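# Stack the blocks on the table to match the goal image

## Task

Reproduce the block structure shown in the goal image on the table top, with every block squarely aligned to its neighbours as pictured. Finish with the gripper open and the arm moved away. The structure must stand by itself, since anything still held up by the robot at the end does not count.

## Robot and tools

Robot: one six-joint arm (a Trossen wxai follower) with a two-finger parallel gripper. Every joint list, whether in a command row or in a result, uses this order: waist (joint_0), shoulder (joint_1), elbow (joint_2), wrist pitch (joint_3), wrist yaw (joint_4), wrist roll (joint_5). Command rows add the gripper opening as a seventh number. Stated joint ranges in radians: waist -3.054 to 3.054, shoulder 0.000 to 3.142, elbow 0.000 to 2.356, wrist pitch -1.571 to 1.571, wrist yaw -1.571 to 1.571, wrist roll -3.142 to 3.142. The true ends may differ by up to 0.010 rad.

Frames: the scene frame starts on the table surface directly under the arm base. +z is up, and +y lies to the left for someone facing along +x. The base can sit slightly tilted. The state line reports end_effector_position in metres and end_effector_quat_wxyz, plus linear (m/s) and angular (rad/s) velocities; the printed position gets less accurate at long reach. In the gripper's own frame, the fingers point along +x and close along y. The reported hand point lies between the finger pads, roughly 3 to 4 cm short of the fingertips.

execute_actions(actions): actions is a list of actions; each action is a list of 0 to 15 rows; each row is 7 numbers between -1 and 1 (six joint numbers, then opening). One row lasts one control step of 1/30 s, and an action always spans 15 steps, so a short action repeats its final row. The six joint numbers are offsets, scaled, relative to the joint angles at the moment that action began, not relative to the previous row. For the first action of a call, the reference is the most recent reported angles. Scale: 1.0 equals 0.9615 rad for waist, shoulder and elbow, 1.713 for wrist pitch, 1.767 for wrist yaw, 1.728 for wrist roll. The opening is absolute, not an offset: +1 is fully open, empty fingers touch near -0.80, and values under that close no further. Closing from fully open needs at least about 0.5 s. An action that would drive a joint more than 0.010 rad outward beyond its range is rejected; if the first action fails this, or any action is malformed, the whole call is rejected and nothing moves. A joint pushed past its real end stops there, and the result may say "joint sent to its limit" (absence of that line does not prove there is more room). An empty list simply returns state and images.

move(target, speed, blocking): target is one 7-number row like above; its joint offsets are taken from the "Joint positions" of the latest result that lists them, not from where the arm is when motion begins; the opening is absolute and applied immediately. speed (0.01 to 2 rad/s, default 0.5) caps the path speed of the joint with the farthest to go. All joints progress proportionally, so the hand traces a curve. Paths take between 0.5 and 10 s; a longer one is cut off at 10 s. Nothing slows the path for obstacles, and joints trail it. Faster moves and targets set deeper past a contact press harder. The result adds a "move:" line: the ending (done, off_target, moving, held, fault...), limits=held or limits=none, and the joint farthest from target. With blocking=false the result comes after 0.5 s while motion continues; use wait(0) to check, and wait or stop before sending new rows or moves.

wait(seconds): 0 to 10 s, arm keeps its last command; returns early if a running move ends. stop(): brakes a running move (needs some room; fingers continue). zoom_image(camera, region): camera is cam_low or cam_wrist; region is [x0, y0, x1, y1] in pixels from the top-left, at most 504 by 504. Both cameras give 672x504 images, cam_low first. show_instructions() shows the reference images including the goal. read_manual(section) gives licence text only. finished_scene(scene) ends the given scene permanently and reports success; the structure must already be complete and stable.

Result lines: Joint positions and Joint velocities per joint, then the pad gap in metres (0.088 fully open). "Joint targets" are the angles currently being driven to. grip_measured is the opening on the command scale; it may be off by about 1 mm and reads up to about 3 mm narrower when squeezing a hard block. grip_effort_n is motor effort in newtons (negative closes), capped near 83 N, and stays nonzero from friction when idle. "joint command not followed" means the clearance check altered targets.

Motion limits: each step the target may lead the measured angle by at most 0.211 rad (waist, shoulder, elbow), 0.213 (wrist pitch), 0.267 (wrist yaw), 0.228 (wrist roll), and targets are pulled back if they would shift the hand over 70 mm. Big displacements therefore span several actions, and an unfinished motion should be re-commanded. Friction can leave joints short, especially at long reach; verify positions after moving.

Gripping: to hold a block, command an opening about 0.07 below the current grip_measured; smaller margins grip more lightly. Pads may spike in force on first contact. Held parts can be tugged briefly, so grip firmly enough.

Avoid: knocking or placing anything off the table (failure); dropping, slamming or shoving blocks; contact torque reaching load limits (waist 18.2, shoulder 22.5, elbow 22.4, wrist pitch 5.92, wrist yaw 5.9, wrist roll 5.54 N m, including a held object's weight), which freezes the arm for 10 s; and long loaded holds that overheat motors (warning from 50 °C, forced hold at 95 °C, power loss if not cooled). Move smoothly, and release and retreat before finishing.

Each tool is called after "Emit:" in YAML: its name, and indented under it one key for each argument.

Reference images:

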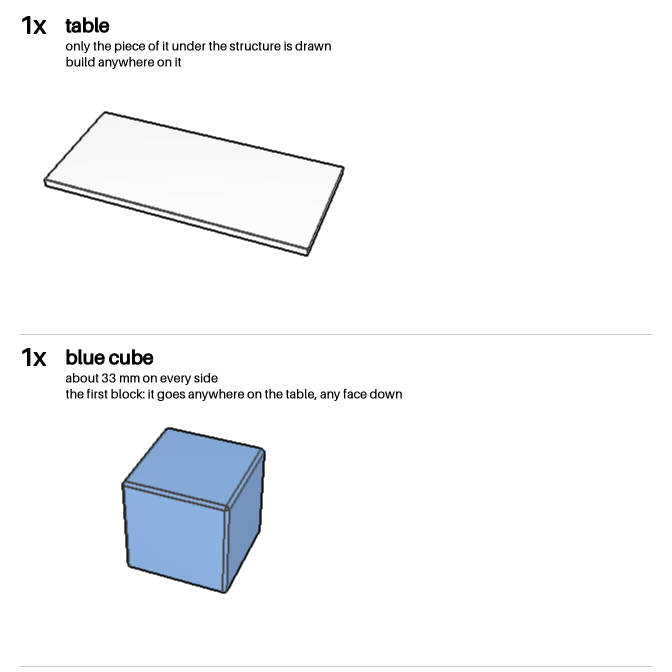

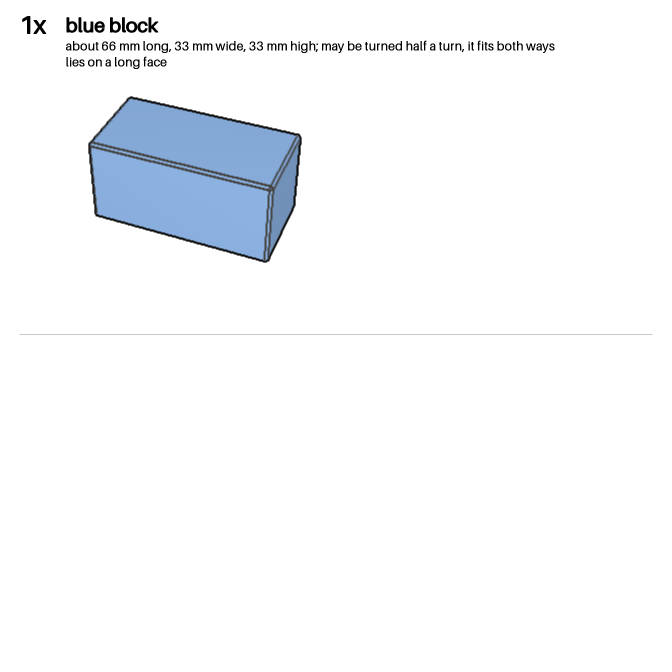

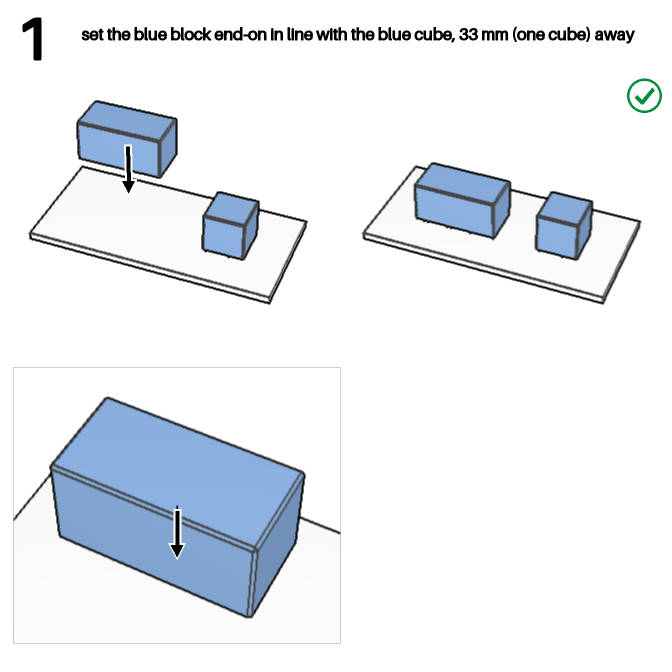

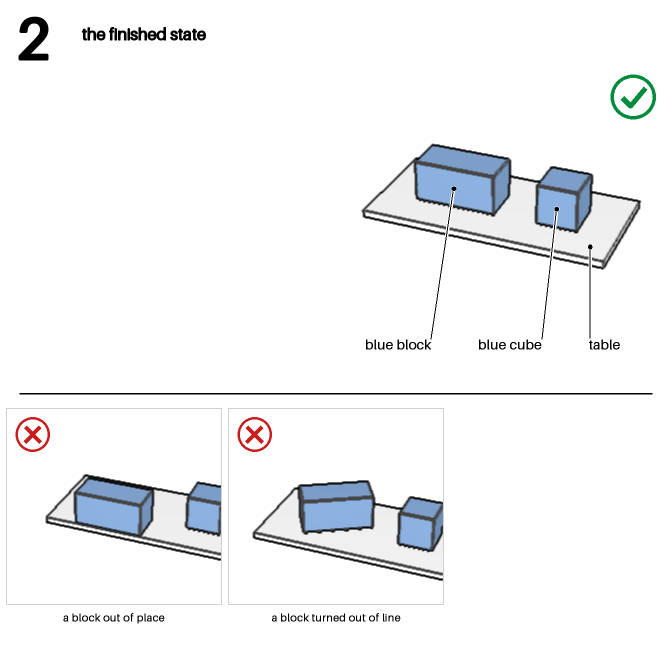

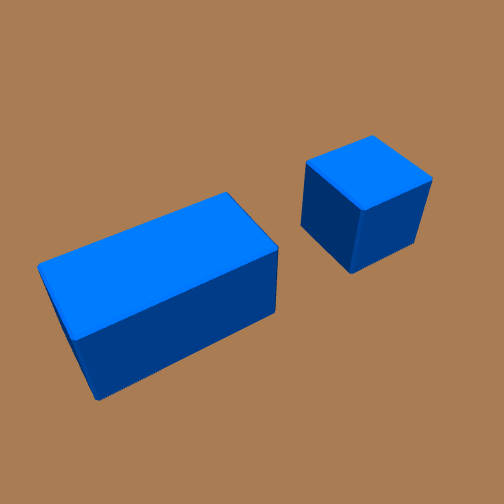

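## Session

Emit:
execute_actions:
  actions: []

Scene clock: 0.00 s.
end_effector_position=(+0.2592, +0.2049, +0.1283) grip_measured=+0.856 grip_effort_n=n/a end_effector_quat_wxyz=(+0.492, +0.551, +0.634, -0.230) end_effector_velocity=(-0.002, -0.003, -0.002) end_effector_angular_velocity=(-0.017, +0.013, +0.001)
Joint names: [waist, shoulder, elbow, wrist pitch, wrist yaw, wrist roll]
Joint positions: [ 0.589  1.54   1.019 -0.708 -0.413  1.764  0.081]
Joint velocities: [-0.002  0.002  0.002 -0.022  0.007 -0.007  0.   ]
Motor temperatures (°C, as the motors report them): [28 32 30 30 29 30]
Heat: hottest shoulder 32 °C (+0.0 °C/min).
Joint targets: [0.589 1.540 1.019 -0.708 -0.413 1.764]

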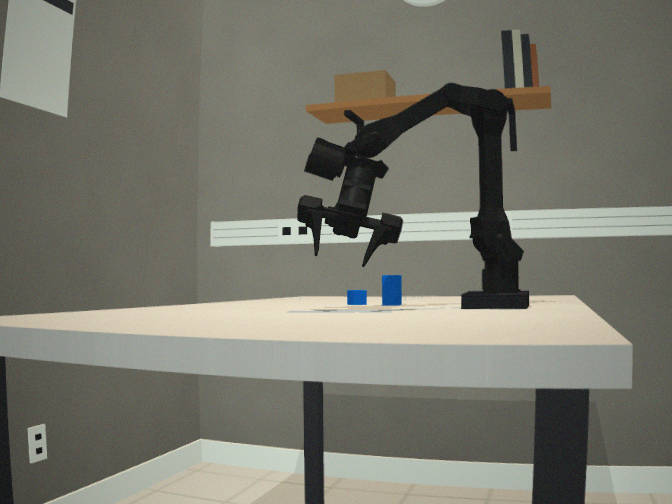

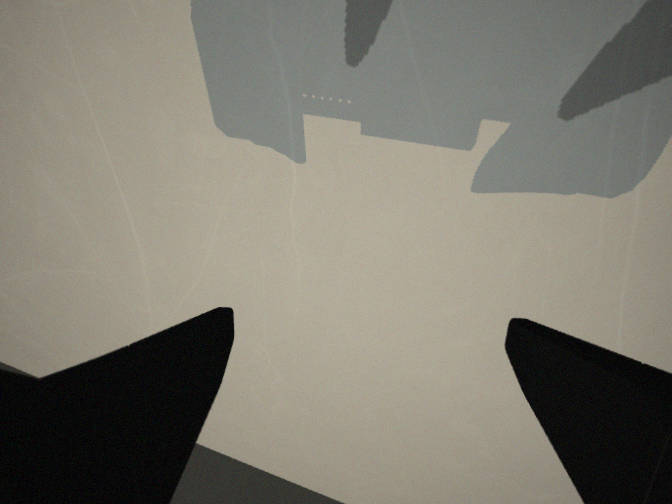

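Emit:
move:
  target: [-0.95,-0.354,0,-0.14,0.2337,-1,1]
  speed: 1.2

Emit:
zoom_image:
  camera: "cam_low"
  region: [280,200,560,340]

Scene clock: 10.43 s.
end_effector_position=(+0.2452, -0.1087, +0.1988) grip_measured=+1.000 grip_effort_n=14.2 end_effector_quat_wxyz=(+0.823, +0.122, +0.517, -0.199) end_effector_velocity=(+0.000, -0.001, +0.002) end_effector_angular_velocity=(-0.008, -0.010, -0.007)
Joint names: [waist, shoulder, elbow, wrist pitch, wrist yaw, wrist roll]
Joint positions: [-0.322  1.209  1.019 -0.945 -0.002  0.043  0.088]
Joint velocities: [ 0.002 -0.007 -0.002  0.007  0.007  0.007  0.   ]
Motor temperatures (°C, as the motors report them): [28 33 32 31 29 30]
Heat: hottest shoulder 33 °C (+5.8 °C/min).
Joint targets: [-0.324 1.200 1.019 -0.947 0.001 0.036]
move: done; limits=none; farthest joint: the shoulder, 0.010 radians from its target (0.341 radians at the start)

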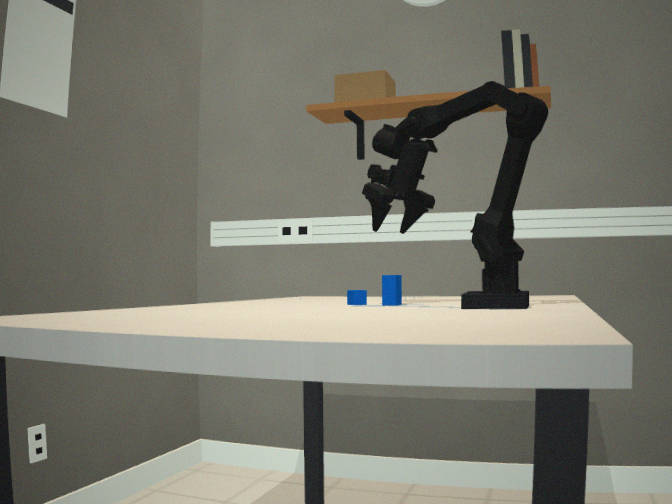

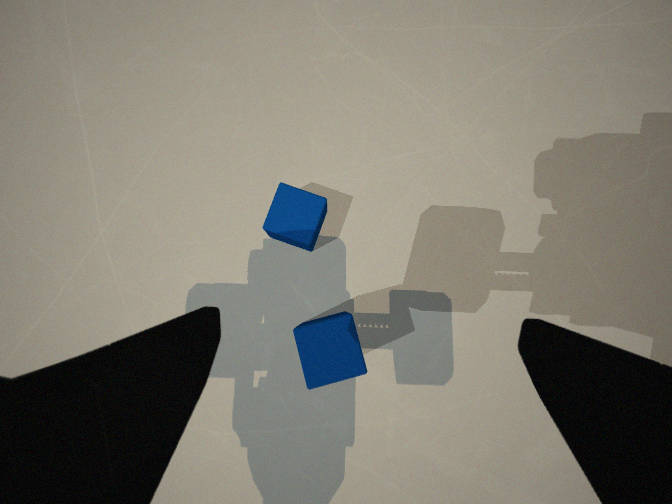

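Region (280, 200, 560, 340) of cam_low's 672x504 image, scaled by 1.800, with more detail than that image has.

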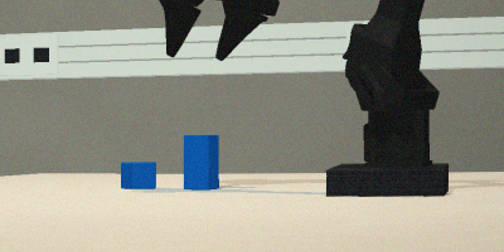

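Emit:
move:
  target: [-0.164,-0.311,-0.3,0.2,-0.1715,1,1]
  speed: 1.5

Emit:
move:
  target: [0,-0.008,-0.401,0.185,0,0.612,1]
  speed: 1.2

Scene clock: 39.67 s.
end_effector_position=(+0.2420, -0.1029, +0.2148) grip_measured=+1.000 grip_effort_n=13.3 end_effector_quat_wxyz=(+0.467, +0.805, +0.110, -0.349) end_effector_velocity=(-0.003, +0.000, -0.005) end_effector_angular_velocity=(+0.005, +0.026, -0.003)
Joint names: [waist, shoulder, elbow, wrist pitch, wrist yaw, wrist roll]
Joint positions: [-0.477  0.918  0.743 -0.605 -0.303  1.764  0.088]
Joint velocities: [-0.002  0.002 -0.002 -0.022  0.007 -0.007  0.   ]
Motor temperatures (°C, as the motors report them): [28 34 35 32 29 30]
Heat: hottest elbow 35 °C (+4.5 °C/min).
Joint targets: [-0.479 0.910 0.730 -0.603 -0.306 1.771]
move: off_target; limits=none; farthest joint: the elbow, 0.013 radians from its target (0.288 radians at the start)

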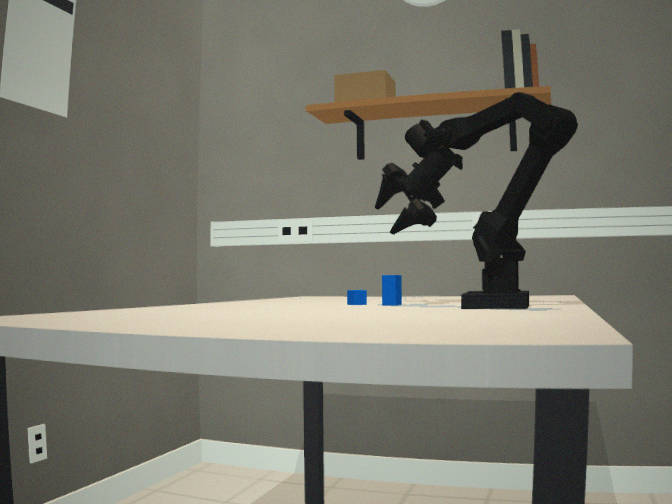

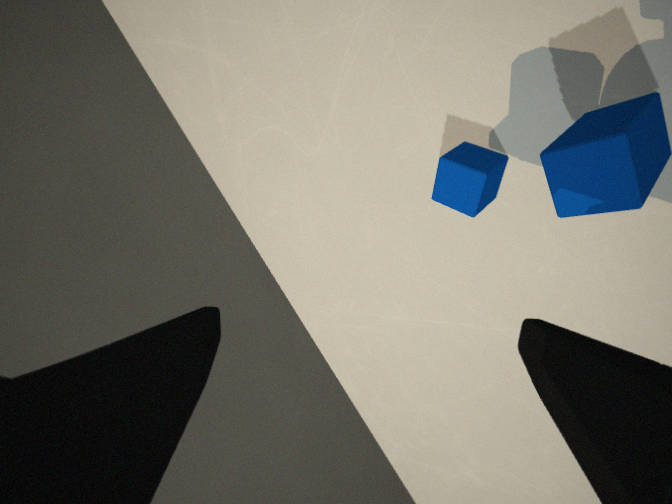

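Scene clock: 41.27 s.
end_effector_position=(+0.2257, -0.0947, +0.1134) grip_measured=+1.000 grip_effort_n=13.3 end_effector_quat_wxyz=(-0.012, +0.922, -0.075, -0.380) end_effector_velocity=(+0.001, +0.000, +0.001) end_effector_angular_velocity=(-0.005, -0.008, +0.008)
Joint names: [waist, shoulder, elbow, wrist pitch, wrist yaw, wrist roll]
Joint positions: [-0.477  0.917  0.371 -0.289 -0.303  2.814  0.088]
Joint velocities: [-0.002 -0.002 -0.002  0.007 -0.007 -0.007  0.   ]
Motor temperatures (°C, as the motors report them): [28 34 35 32 29 30]
Heat: hottest elbow 35 °C (+4.4 °C/min).
Joint targets: [-0.477 0.910 0.358 -0.288 -0.303 2.821]
move: off_target; limits=none; farthest joint: the elbow, 0.013 radians from its target (0.386 radians at the start)

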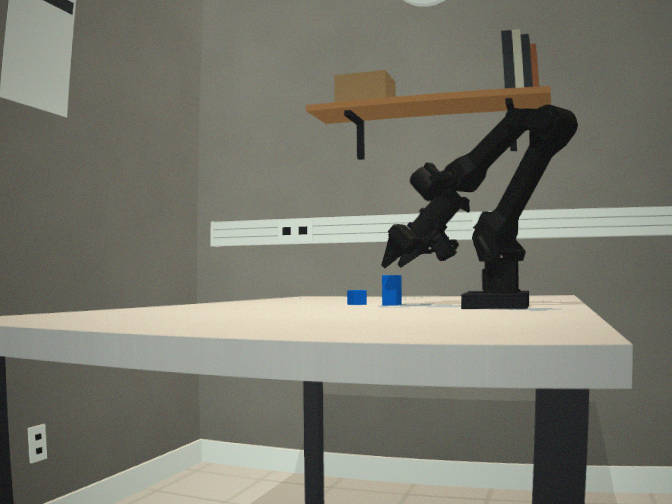

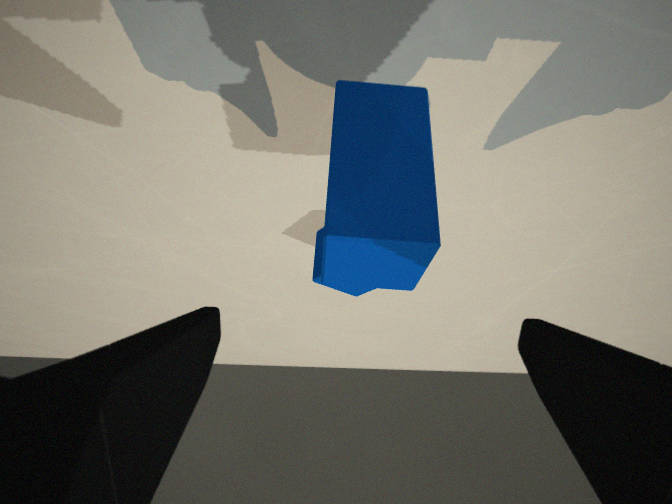

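Emit:
move:
  target: [0.043,0.354,-0.174,0.286,0,-0.01,1]
  speed: 0.4

Emit:
zoom_image:
  camera: "cam_low"
  region: [320,190,540,330]

Scene clock: 50.37 s.
end_effector_position=(+0.2406, -0.0945, +0.0502) grip_measured=+1.000 grip_effort_n=12.8 end_effector_quat_wxyz=(-0.000, +0.923, -0.055, -0.382) end_effector_velocity=(-0.000, -0.002, -0.001) end_effector_angular_velocity=(-0.011, +0.001, -0.002)
Joint names: [waist, shoulder, elbow, wrist pitch, wrist yaw, wrist roll]
Joint positions: [-0.438  1.249  0.214  0.198 -0.303  2.804  0.088]
Joint velocities: [-0.002  0.002 -0.002  0.007  0.007 -0.007  0.   ]
Motor temperatures (°C, as the motors report them): [28 34 35 33 29 30]
Heat: hottest elbow 35 °C (+3.6 °C/min).
Joint targets: [-0.436 1.257 0.203 0.201 -0.303 2.797]
move: done; limits=none; farthest joint: the elbow, 0.010 radians from its target (0.167 radians at the start)

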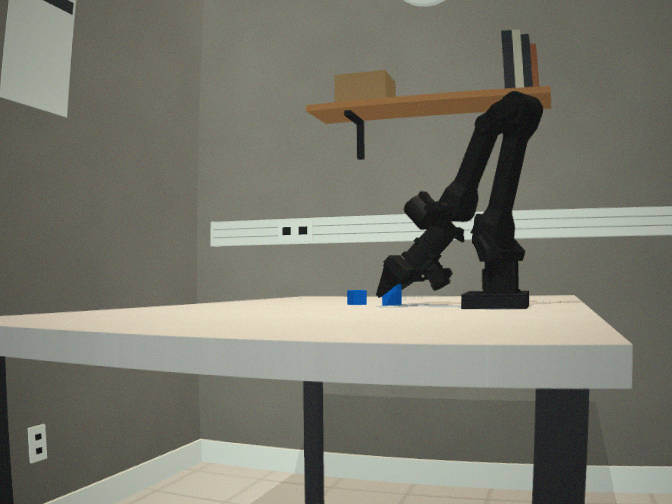

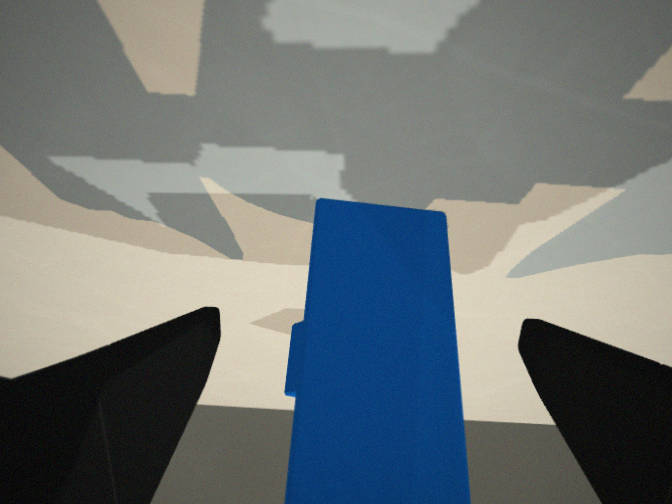

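Region (320, 190, 540, 330) of cam_low's 672x504 image, scaled by 2.291, with more detail than that image has; it fills the top 321 rows of this view, and the rest is white.

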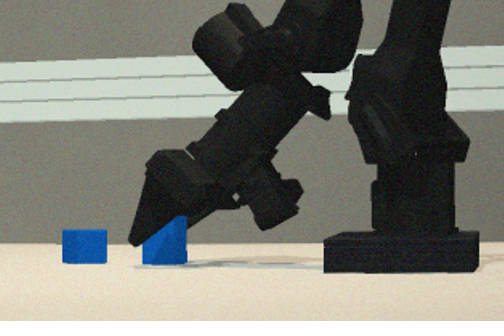

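Emit:
execute_actions:
  actions:
    - [[0.008,-0.04,-0.027,-0.01,0,0,0.3]]
    - [[0,-0.008,-0.01,0,0,0,-0.05]]
    - [[0,-0.008,-0.01,0,0,0,-0.27]]

Emit:
zoom_image:
  camera: "cam_low"
  region: [330,230,470,320]

Scene clock: 57.70 s.
end_effector_position=(+0.2372, -0.0909, +0.0506) grip_measured=-0.150 grip_effort_n=-83.5 end_effector_quat_wxyz=(+0.001, +0.923, -0.052, -0.381) end_effector_velocity=(-0.000, -0.001, +0.001) end_effector_angular_velocity=(+0.001, -0.000, +0.003)
Joint names: [waist, shoulder, elbow, wrist pitch, wrist yaw, wrist roll]
Joint positions: [-0.433  1.217  0.199  0.184 -0.303  2.804  0.032]
Joint velocities: [-0.007 -0.002  0.002 -0.007 -0.007 -0.007 -0.   ]
Motor temperatures (°C, as the motors report them): [28 34 34 33 29 30]
Heat: hottest shoulder 34 °C (+2.1 °C/min).
Joint targets: [-0.433 1.211 0.189 0.184 -0.303 2.804]

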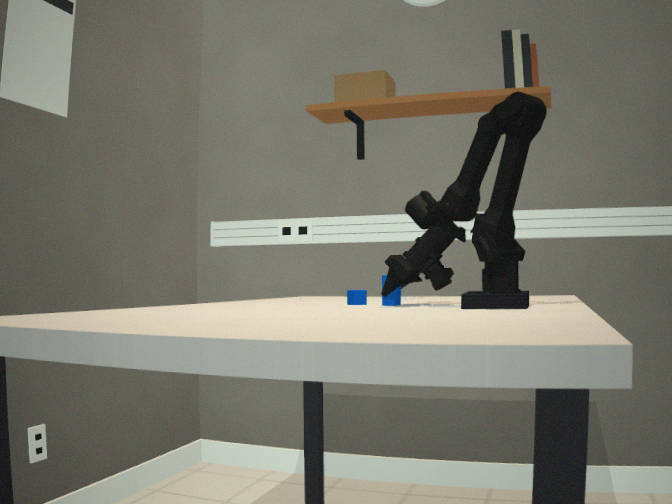

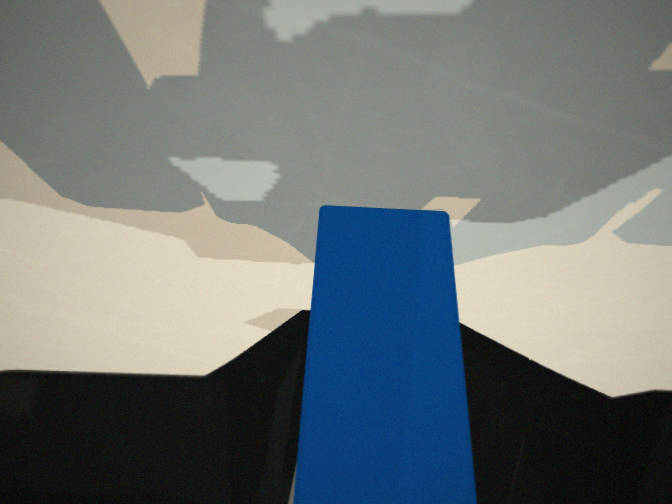

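Region (330, 230, 470, 320) of cam_low's 672x504 image, scaled by 3.600, with more detail than that image has; it fills the top 324 rows of this view, and the rest is white.

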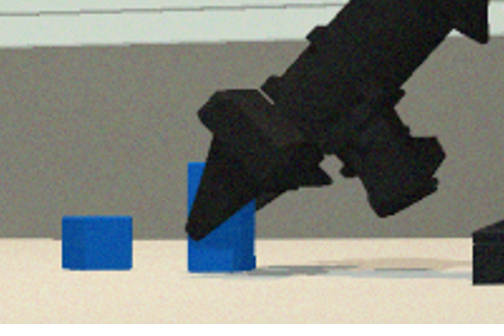

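Emit:
move:
  target: [0,-0.3,0.27,-0.29,0,0,-0.27]
  speed: 0.6

Emit:
move:
  target: [0.5,0,0,0,0.3,-0.85,-0.27]
  speed: 1.2

Scene clock: 68.63 s.
end_effector_position=(+0.2407, -0.0907, +0.1342) grip_measured=-0.150 grip_effort_n=-83.5 end_effector_quat_wxyz=(+0.008, +0.928, -0.055, -0.368) end_effector_velocity=(-0.001, +0.003, -0.001) end_effector_angular_velocity=(+0.012, -0.001, +0.018)
Joint names: [waist, shoulder, elbow, wrist pitch, wrist yaw, wrist roll]
Joint positions: [-0.433  0.937  0.445 -0.312 -0.303  2.804  0.032]
Joint velocities: [-0.002 -0.002 -0.002 -0.007 -0.022 -0.007 -0.   ]
Motor temperatures (°C, as the motors report them): [28 34 34 34 29 30]
Heat: hottest shoulder 34 °C (+1.0 °C/min).
Joint targets: [-0.433 0.929 0.458 -0.313 -0.303 2.804]
move: off_target; limits=none; farthest joint: the elbow, 0.014 radians from its target (0.259 radians at the start)

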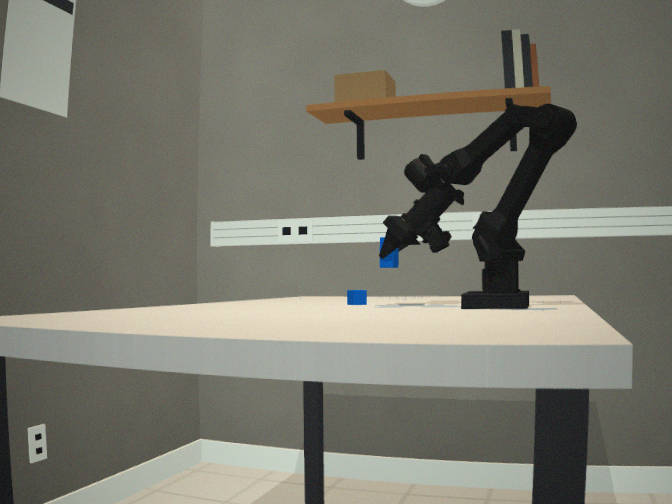

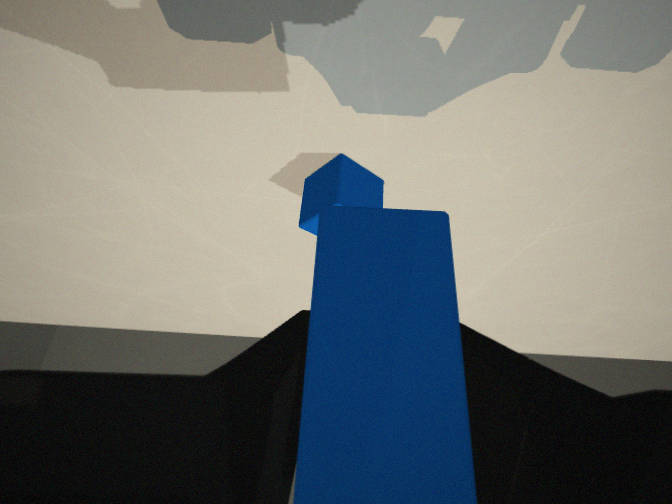

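Scene clock: 70.60 s.
end_effector_position=(+0.2537, -0.0476, +0.1307) grip_measured=-0.150 grip_effort_n=-83.5 end_effector_quat_wxyz=(+0.740, +0.532, +0.217, -0.349) end_effector_velocity=(-0.004, +0.001, -0.004) end_effector_angular_velocity=(+0.002, +0.024, +0.007)
Joint names: [waist, shoulder, elbow, wrist pitch, wrist yaw, wrist roll]
Joint positions: [ 0.046  0.937  0.445 -0.312  0.224  1.342  0.032]
Joint velocities: [-0.002 -0.002 -0.002 -0.022 -0.007 -0.007 -0.   ]
Motor temperatures (°C, as the motors report them): [28 34 34 34 29 30]
Heat: hottest shoulder 34 °C (+1.0 °C/min).
Joint targets: [0.048 0.937 0.445 -0.312 0.227 1.335]
move: done; limits=none; farthest joint: the wrist roll, 0.007 radians from its target (1.469 radians at the start)

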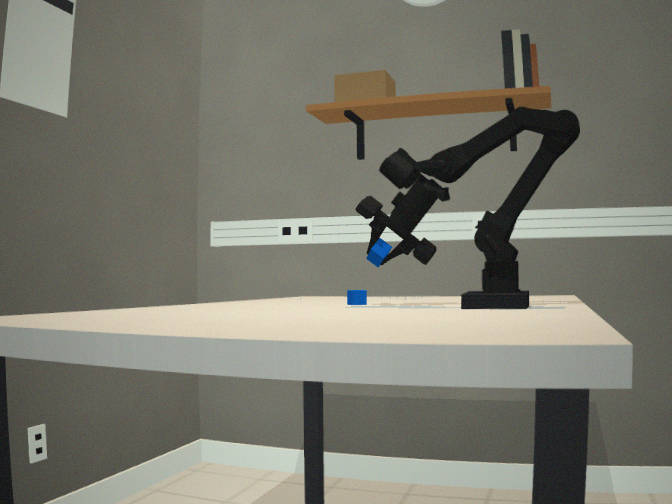

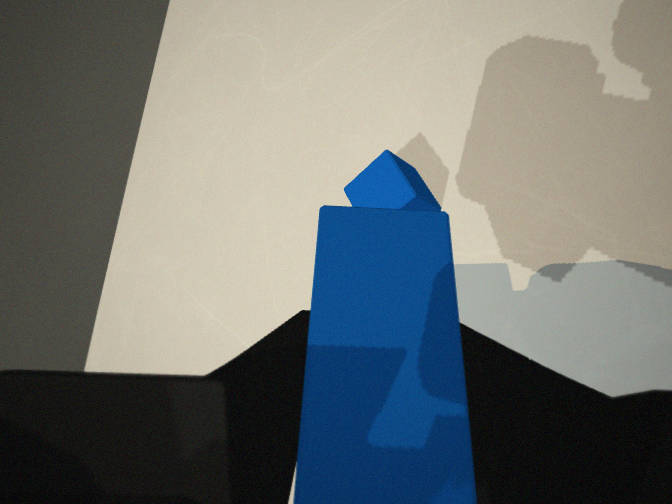

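Emit:
move:
  target: [0.178,0.342,-0.066,0.119,0.182,-0.405,-0.27]
  speed: 0.6

Emit:
zoom_image:
  camera: "cam_low"
  region: [310,220,470,320]

Scene clock: 74.20 s.
end_effector_position=(+0.2596, -0.0500, +0.0756) grip_measured=-0.150 grip_effort_n=-83.5 end_effector_quat_wxyz=(+0.866, +0.122, +0.355, -0.329) end_effector_velocity=(-0.004, -0.000, -0.003) end_effector_angular_velocity=(-0.000, +0.026, +0.006)
Joint names: [waist, shoulder, elbow, wrist pitch, wrist yaw, wrist roll]
Joint positions: [ 0.215  1.258  0.391 -0.111  0.541  0.649  0.032]
Joint velocities: [-0.002 -0.002 -0.002 -0.022 -0.007 -0.007  0.   ]
Motor temperatures (°C, as the motors report them): [28 34 35 34 29 30]
Heat: hottest elbow 35 °C (+2.0 °C/min).
Joint targets: [0.217 1.266 0.382 -0.108 0.545 0.642]
move: done; limits=none; farthest joint: the elbow, 0.010 radians from its target (0.063 radians at the start)

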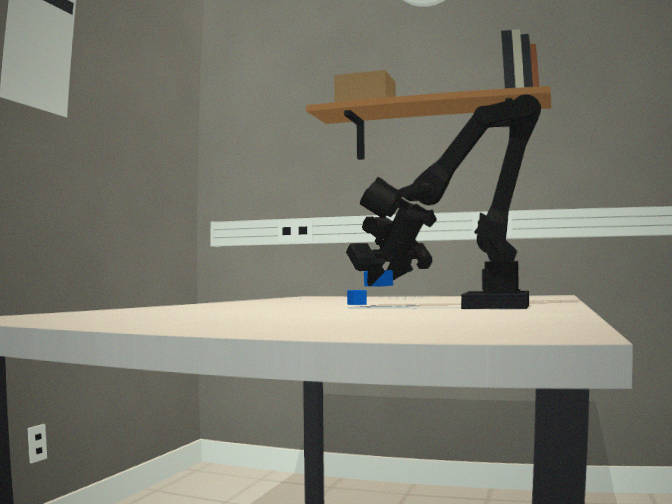

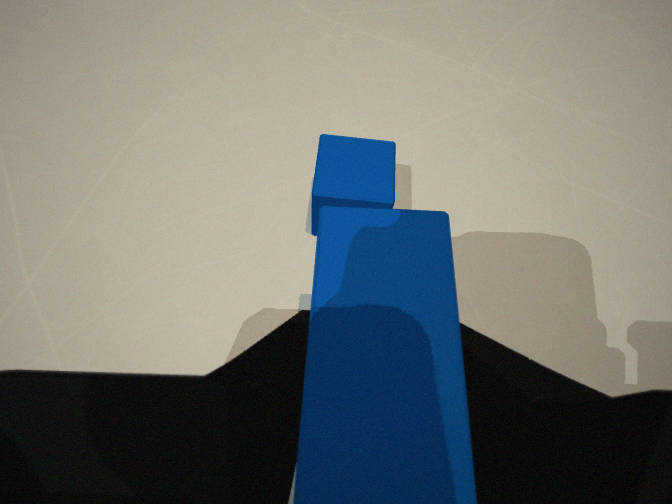

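Region (310, 220, 470, 320) of cam_low's 672x504 image, scaled by 3.150, with more detail than that image has; it fills the top 315 rows of this view, and the rest is white.

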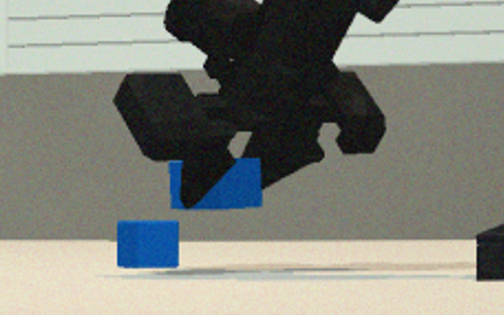

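Emit:
move:
  target: [0.063,0.248,-0.018,0.099,0.04,0.073,-0.27]
  speed: 0.3

Emit:
zoom_image:
  camera: "cam_low"
  region: [310,240,440,320]

Emit:
zoom_image:
  camera: "cam_wrist"
  region: [240,30,520,310]

Scene clock: 89.97 s.
end_effector_position=(+0.2673, -0.0435, +0.0405) grip_measured=-0.150 grip_effort_n=-83.5 end_effector_quat_wxyz=(+0.855, +0.131, +0.353, -0.357) end_effector_velocity=(+0.001, +0.000, +0.001) end_effector_angular_velocity=(+0.005, -0.007, +0.007)
Joint names: [waist, shoulder, elbow, wrist pitch, wrist yaw, wrist roll]
Joint positions: [0.273 1.487 0.382 0.056 0.608 0.768 0.032]
Joint velocities: [-0.002 -0.007 -0.002  0.007 -0.007 -0.007 -0.   ]
Motor temperatures (°C, as the motors report them): [28 33 34 35 29 30]
Heat: hottest wrist pitch 35 °C (+1.0 °C/min).
Joint targets: [0.275 1.497 0.374 0.059 0.612 0.775]
move: done; limits=none; farthest joint: the shoulder, 0.009 radians from its target (0.238 radians at the start)

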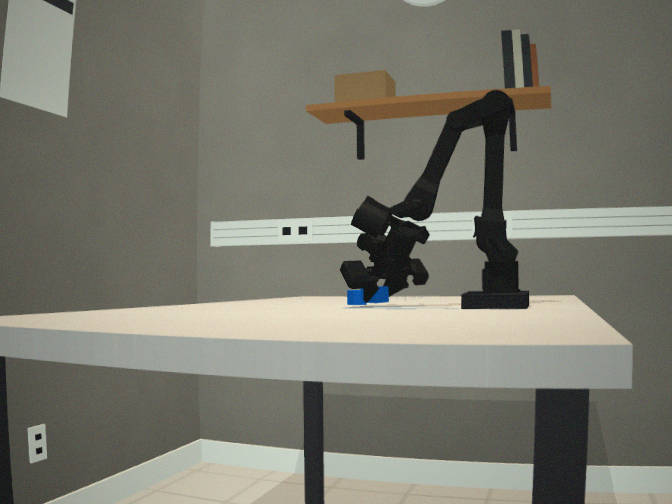

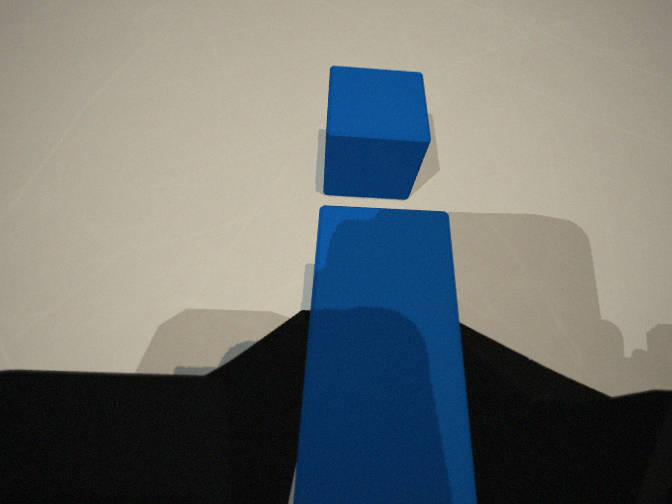

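Region (310, 240, 440, 320) of cam_low's 672x504 image, scaled by 3.877, with more detail than that image has; it fills the top 310 rows of this view, and the rest is white.

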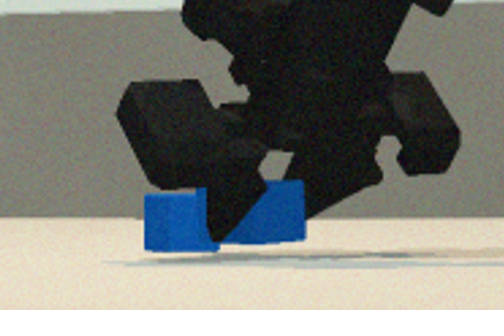

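Region (240, 30, 520, 310) of cam_wrist's 672x504 image, scaled by 1.800, with more detail than that image has.

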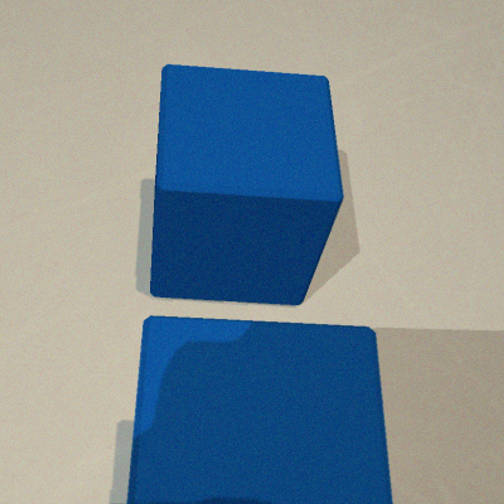

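Emit:
move:
  target: [0,0.046,-0.023,0.03,0,0.024,-0.27]
  speed: 0.08

Emit:
zoom_image:
  camera: "cam_low"
  region: [310,240,440,320]

Scene clock: 97.17 s.
end_effector_position=(+0.2672, -0.0437, +0.0335) grip_measured=-0.150 grip_effort_n=-83.5 end_effector_quat_wxyz=(+0.853, +0.146, +0.346, -0.363) end_effector_velocity=(+0.000, +0.002, -0.002) end_effector_angular_velocity=(+0.023, -0.003, +0.003)
Joint names: [waist, shoulder, elbow, wrist pitch, wrist yaw, wrist roll]
Joint positions: [0.273 1.522 0.369 0.105 0.608 0.803 0.032]
Joint velocities: [-0.002  0.002 -0.002  0.007 -0.022  0.007 -0.   ]
Motor temperatures (°C, as the motors report them): [28 33 34 35 29 30]
Heat: hottest wrist pitch 35 °C (+0.0 °C/min).
Joint targets: [0.272 1.531 0.360 0.108 0.607 0.810]
move: done; limits=none; farthest joint: the shoulder, 0.009 radians from its target (0.044 radians at the start)

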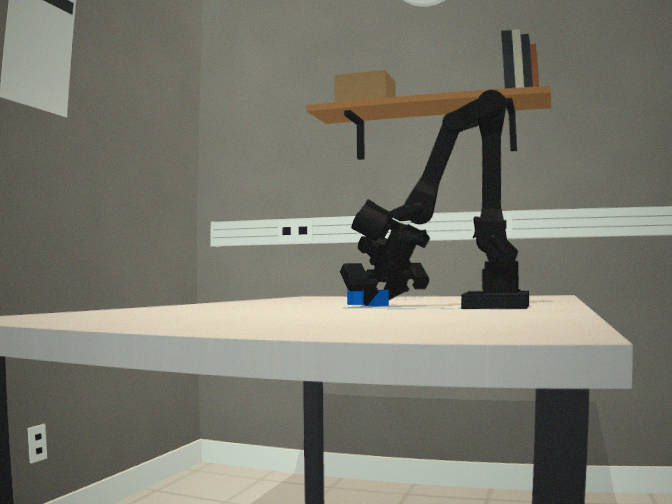

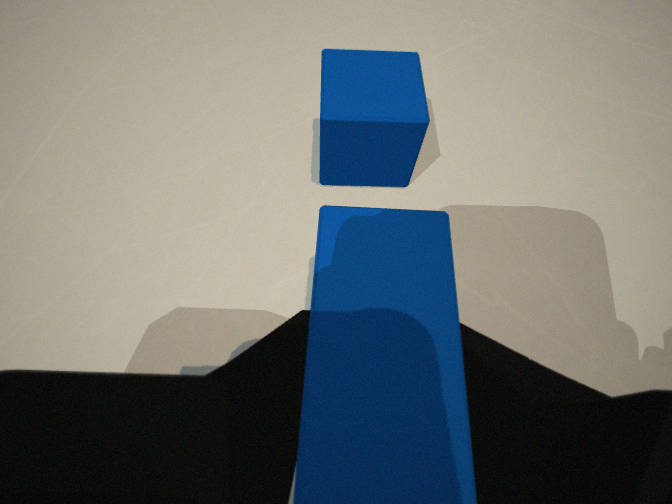

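Region (310, 240, 440, 320) of cam_low's 672x504 image, scaled by 3.877, with more detail than that image has; it fills the top 310 rows of this view, and the rest is white.

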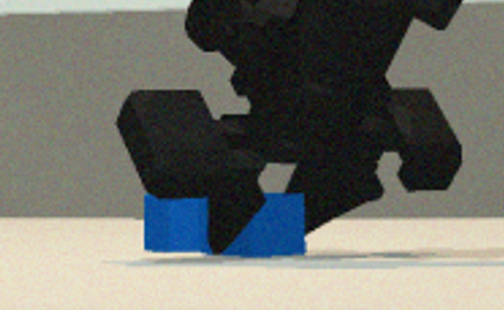

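Emit:
execute_actions:
  actions:
    - [[0.0105,0.008,0,0,0,-0.01,-0.27]]
    - [[0,0.024,0,0.008,0,0,-0.27]]

Emit:
zoom_image:
  camera: "cam_wrist"
  region: [240,30,520,310]

Scene clock: 103.03 s.
end_effector_position=(+0.2687, -0.0415, +0.0325) grip_measured=-0.150 grip_effort_n=-83.5 end_effector_quat_wxyz=(+0.856, +0.140, +0.347, -0.358) end_effector_velocity=(-0.006, -0.001, -0.004) end_effector_angular_velocity=(+0.005, +0.024, -0.005)
Joint names: [waist, shoulder, elbow, wrist pitch, wrist yaw, wrist roll]
Joint positions: [0.281 1.532 0.369 0.118 0.609 0.793 0.032]
Joint velocities: [-0.002 -0.002 -0.007 -0.022 -0.007  0.007  0.   ]
Motor temperatures (°C, as the motors report them): [28 33 34 35 29 30]
Heat: hottest wrist pitch 35 °C (+0.0 °C/min).
Joint targets: [0.280 1.545 0.369 0.118 0.608 0.793]

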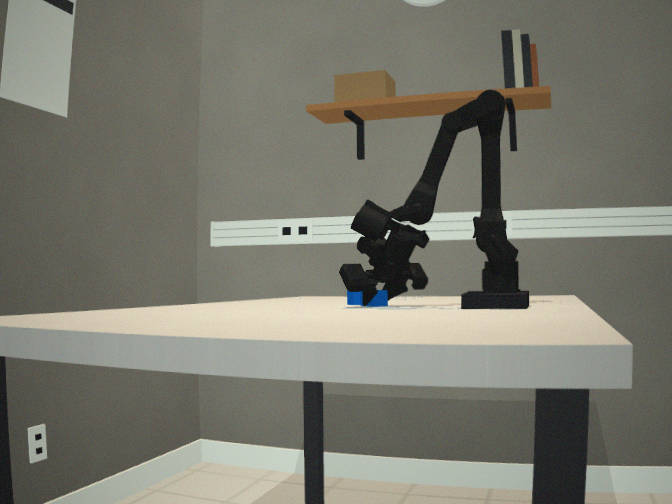

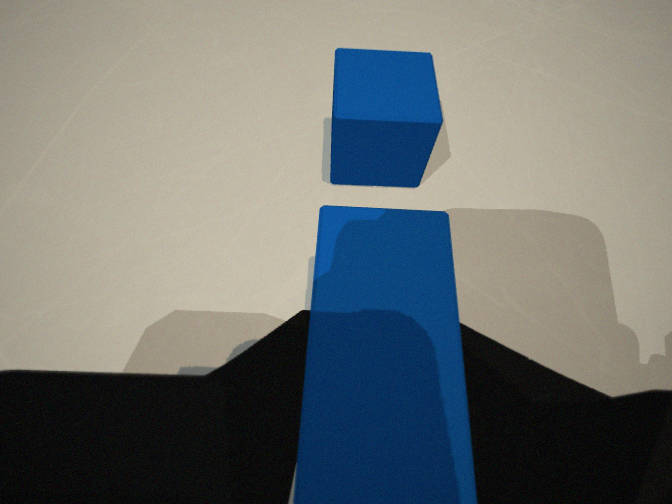

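Region (240, 30, 520, 310) of cam_wrist's 672x504 image, scaled by 1.800, with more detail than that image has.

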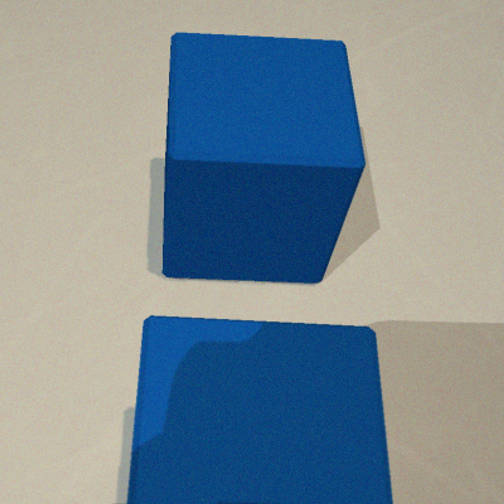

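Emit:
execute_actions:
  actions:
    - [[-0.005,0,0,0,0,0,-0.27]]
    - [[0,0,0,0,0,0,0.4]]
    - [[0,-0.02,0.01,-0.01,0,0,0.4],[0,-0.03,0.015,-0.015,0,0,0.4],[0,-0.04,0.02,-0.025,0,0,0.4],[0,-0.05,0.025,-0.035,0,0,0.4],[0,-0.065,0.03,-0.045,0,0,0.4],[0,-0.08,0.035,-0.055,0,0,0.4],[0,-0.095,0.04,-0.065,0,0,0.4],[0,-0.11,0.045,-0.075,0,0,0.4]]

Emit:
move:
  target: [-0.1,-0.15,0.45,-0.42,-0.1,0,0.8]
  speed: 0.7

Scene clock: 110.13 s.
end_effector_position=(+0.2695, -0.0411, +0.0525) grip_measured=+0.397 grip_effort_n=14.2 end_effector_quat_wxyz=(+0.857, +0.142, +0.344, -0.357) end_effector_velocity=(-0.009, -0.001, -0.006) end_effector_angular_velocity=(-0.006, +0.055, +0.005)
Joint names: [waist, shoulder, elbow, wrist pitch, wrist yaw, wrist roll]
Joint positions: [ 0.279  1.437  0.404 -0.006  0.609  0.793  0.058]
Joint velocities: [-0.002 -0.002 -0.002 -0.051 -0.007 -0.007 -0.   ]
Motor temperatures (°C, as the motors report them): [28 33 34 35 29 30]
Heat: hottest wrist pitch 35 °C (+0.0 °C/min).
Joint targets: [0.279 1.426 0.412 -0.011 0.609 0.793]

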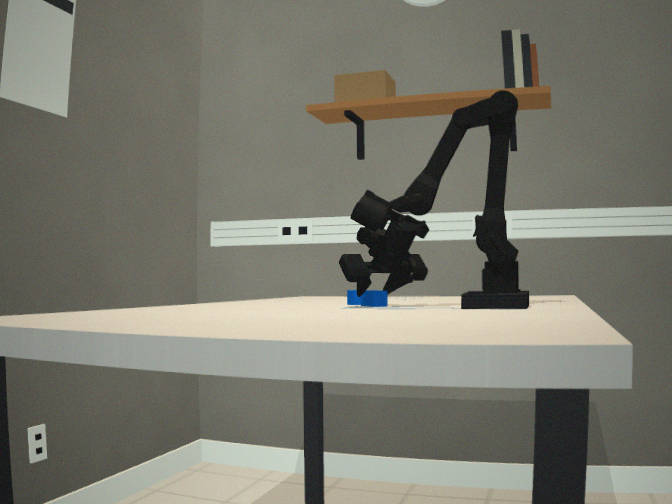

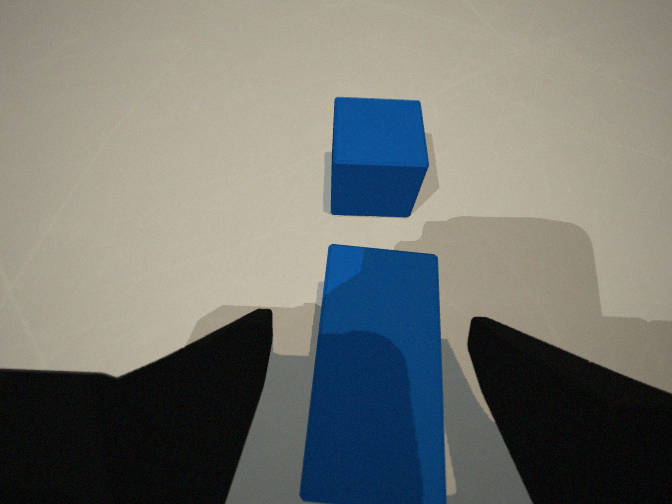

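Scene clock: 111.77 s.
end_effector_position=(+0.2729, -0.0404, +0.1406) grip_measured=+0.797 grip_effort_n=14.2 end_effector_quat_wxyz=(+0.807, +0.172, +0.440, -0.354) end_effector_velocity=(-0.002, +0.003, -0.002) end_effector_angular_velocity=(+0.017, +0.012, +0.016)
Joint names: [waist, shoulder, elbow, wrist pitch, wrist yaw, wrist roll]
Joint positions: [ 0.186  1.301  0.825 -0.722  0.435  0.793  0.078]
Joint velocities: [ 0.002 -0.002 -0.002 -0.007 -0.022 -0.007 -0.   ]
Motor temperatures (°C, as the motors report them): [28 34 34 35 29 30]
Heat: hottest wrist pitch 35 °C (+1.0 °C/min).
Joint targets: [0.183 1.292 0.836 -0.725 0.432 0.793]
move: off_target; limits=none; farthest joint: the elbow, 0.012 radians from its target (0.433 radians at the start)

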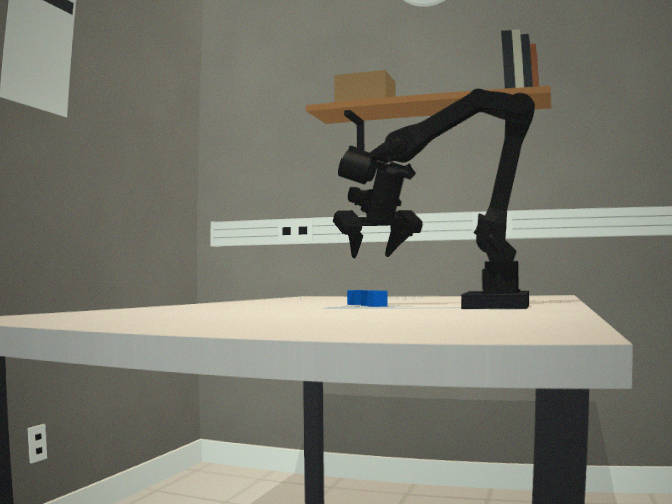

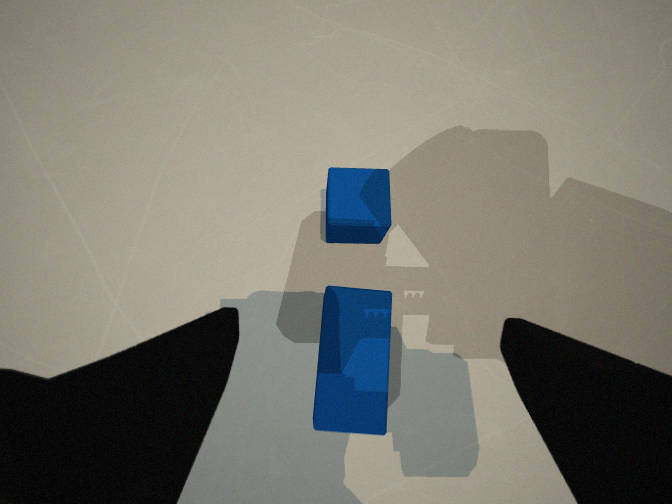

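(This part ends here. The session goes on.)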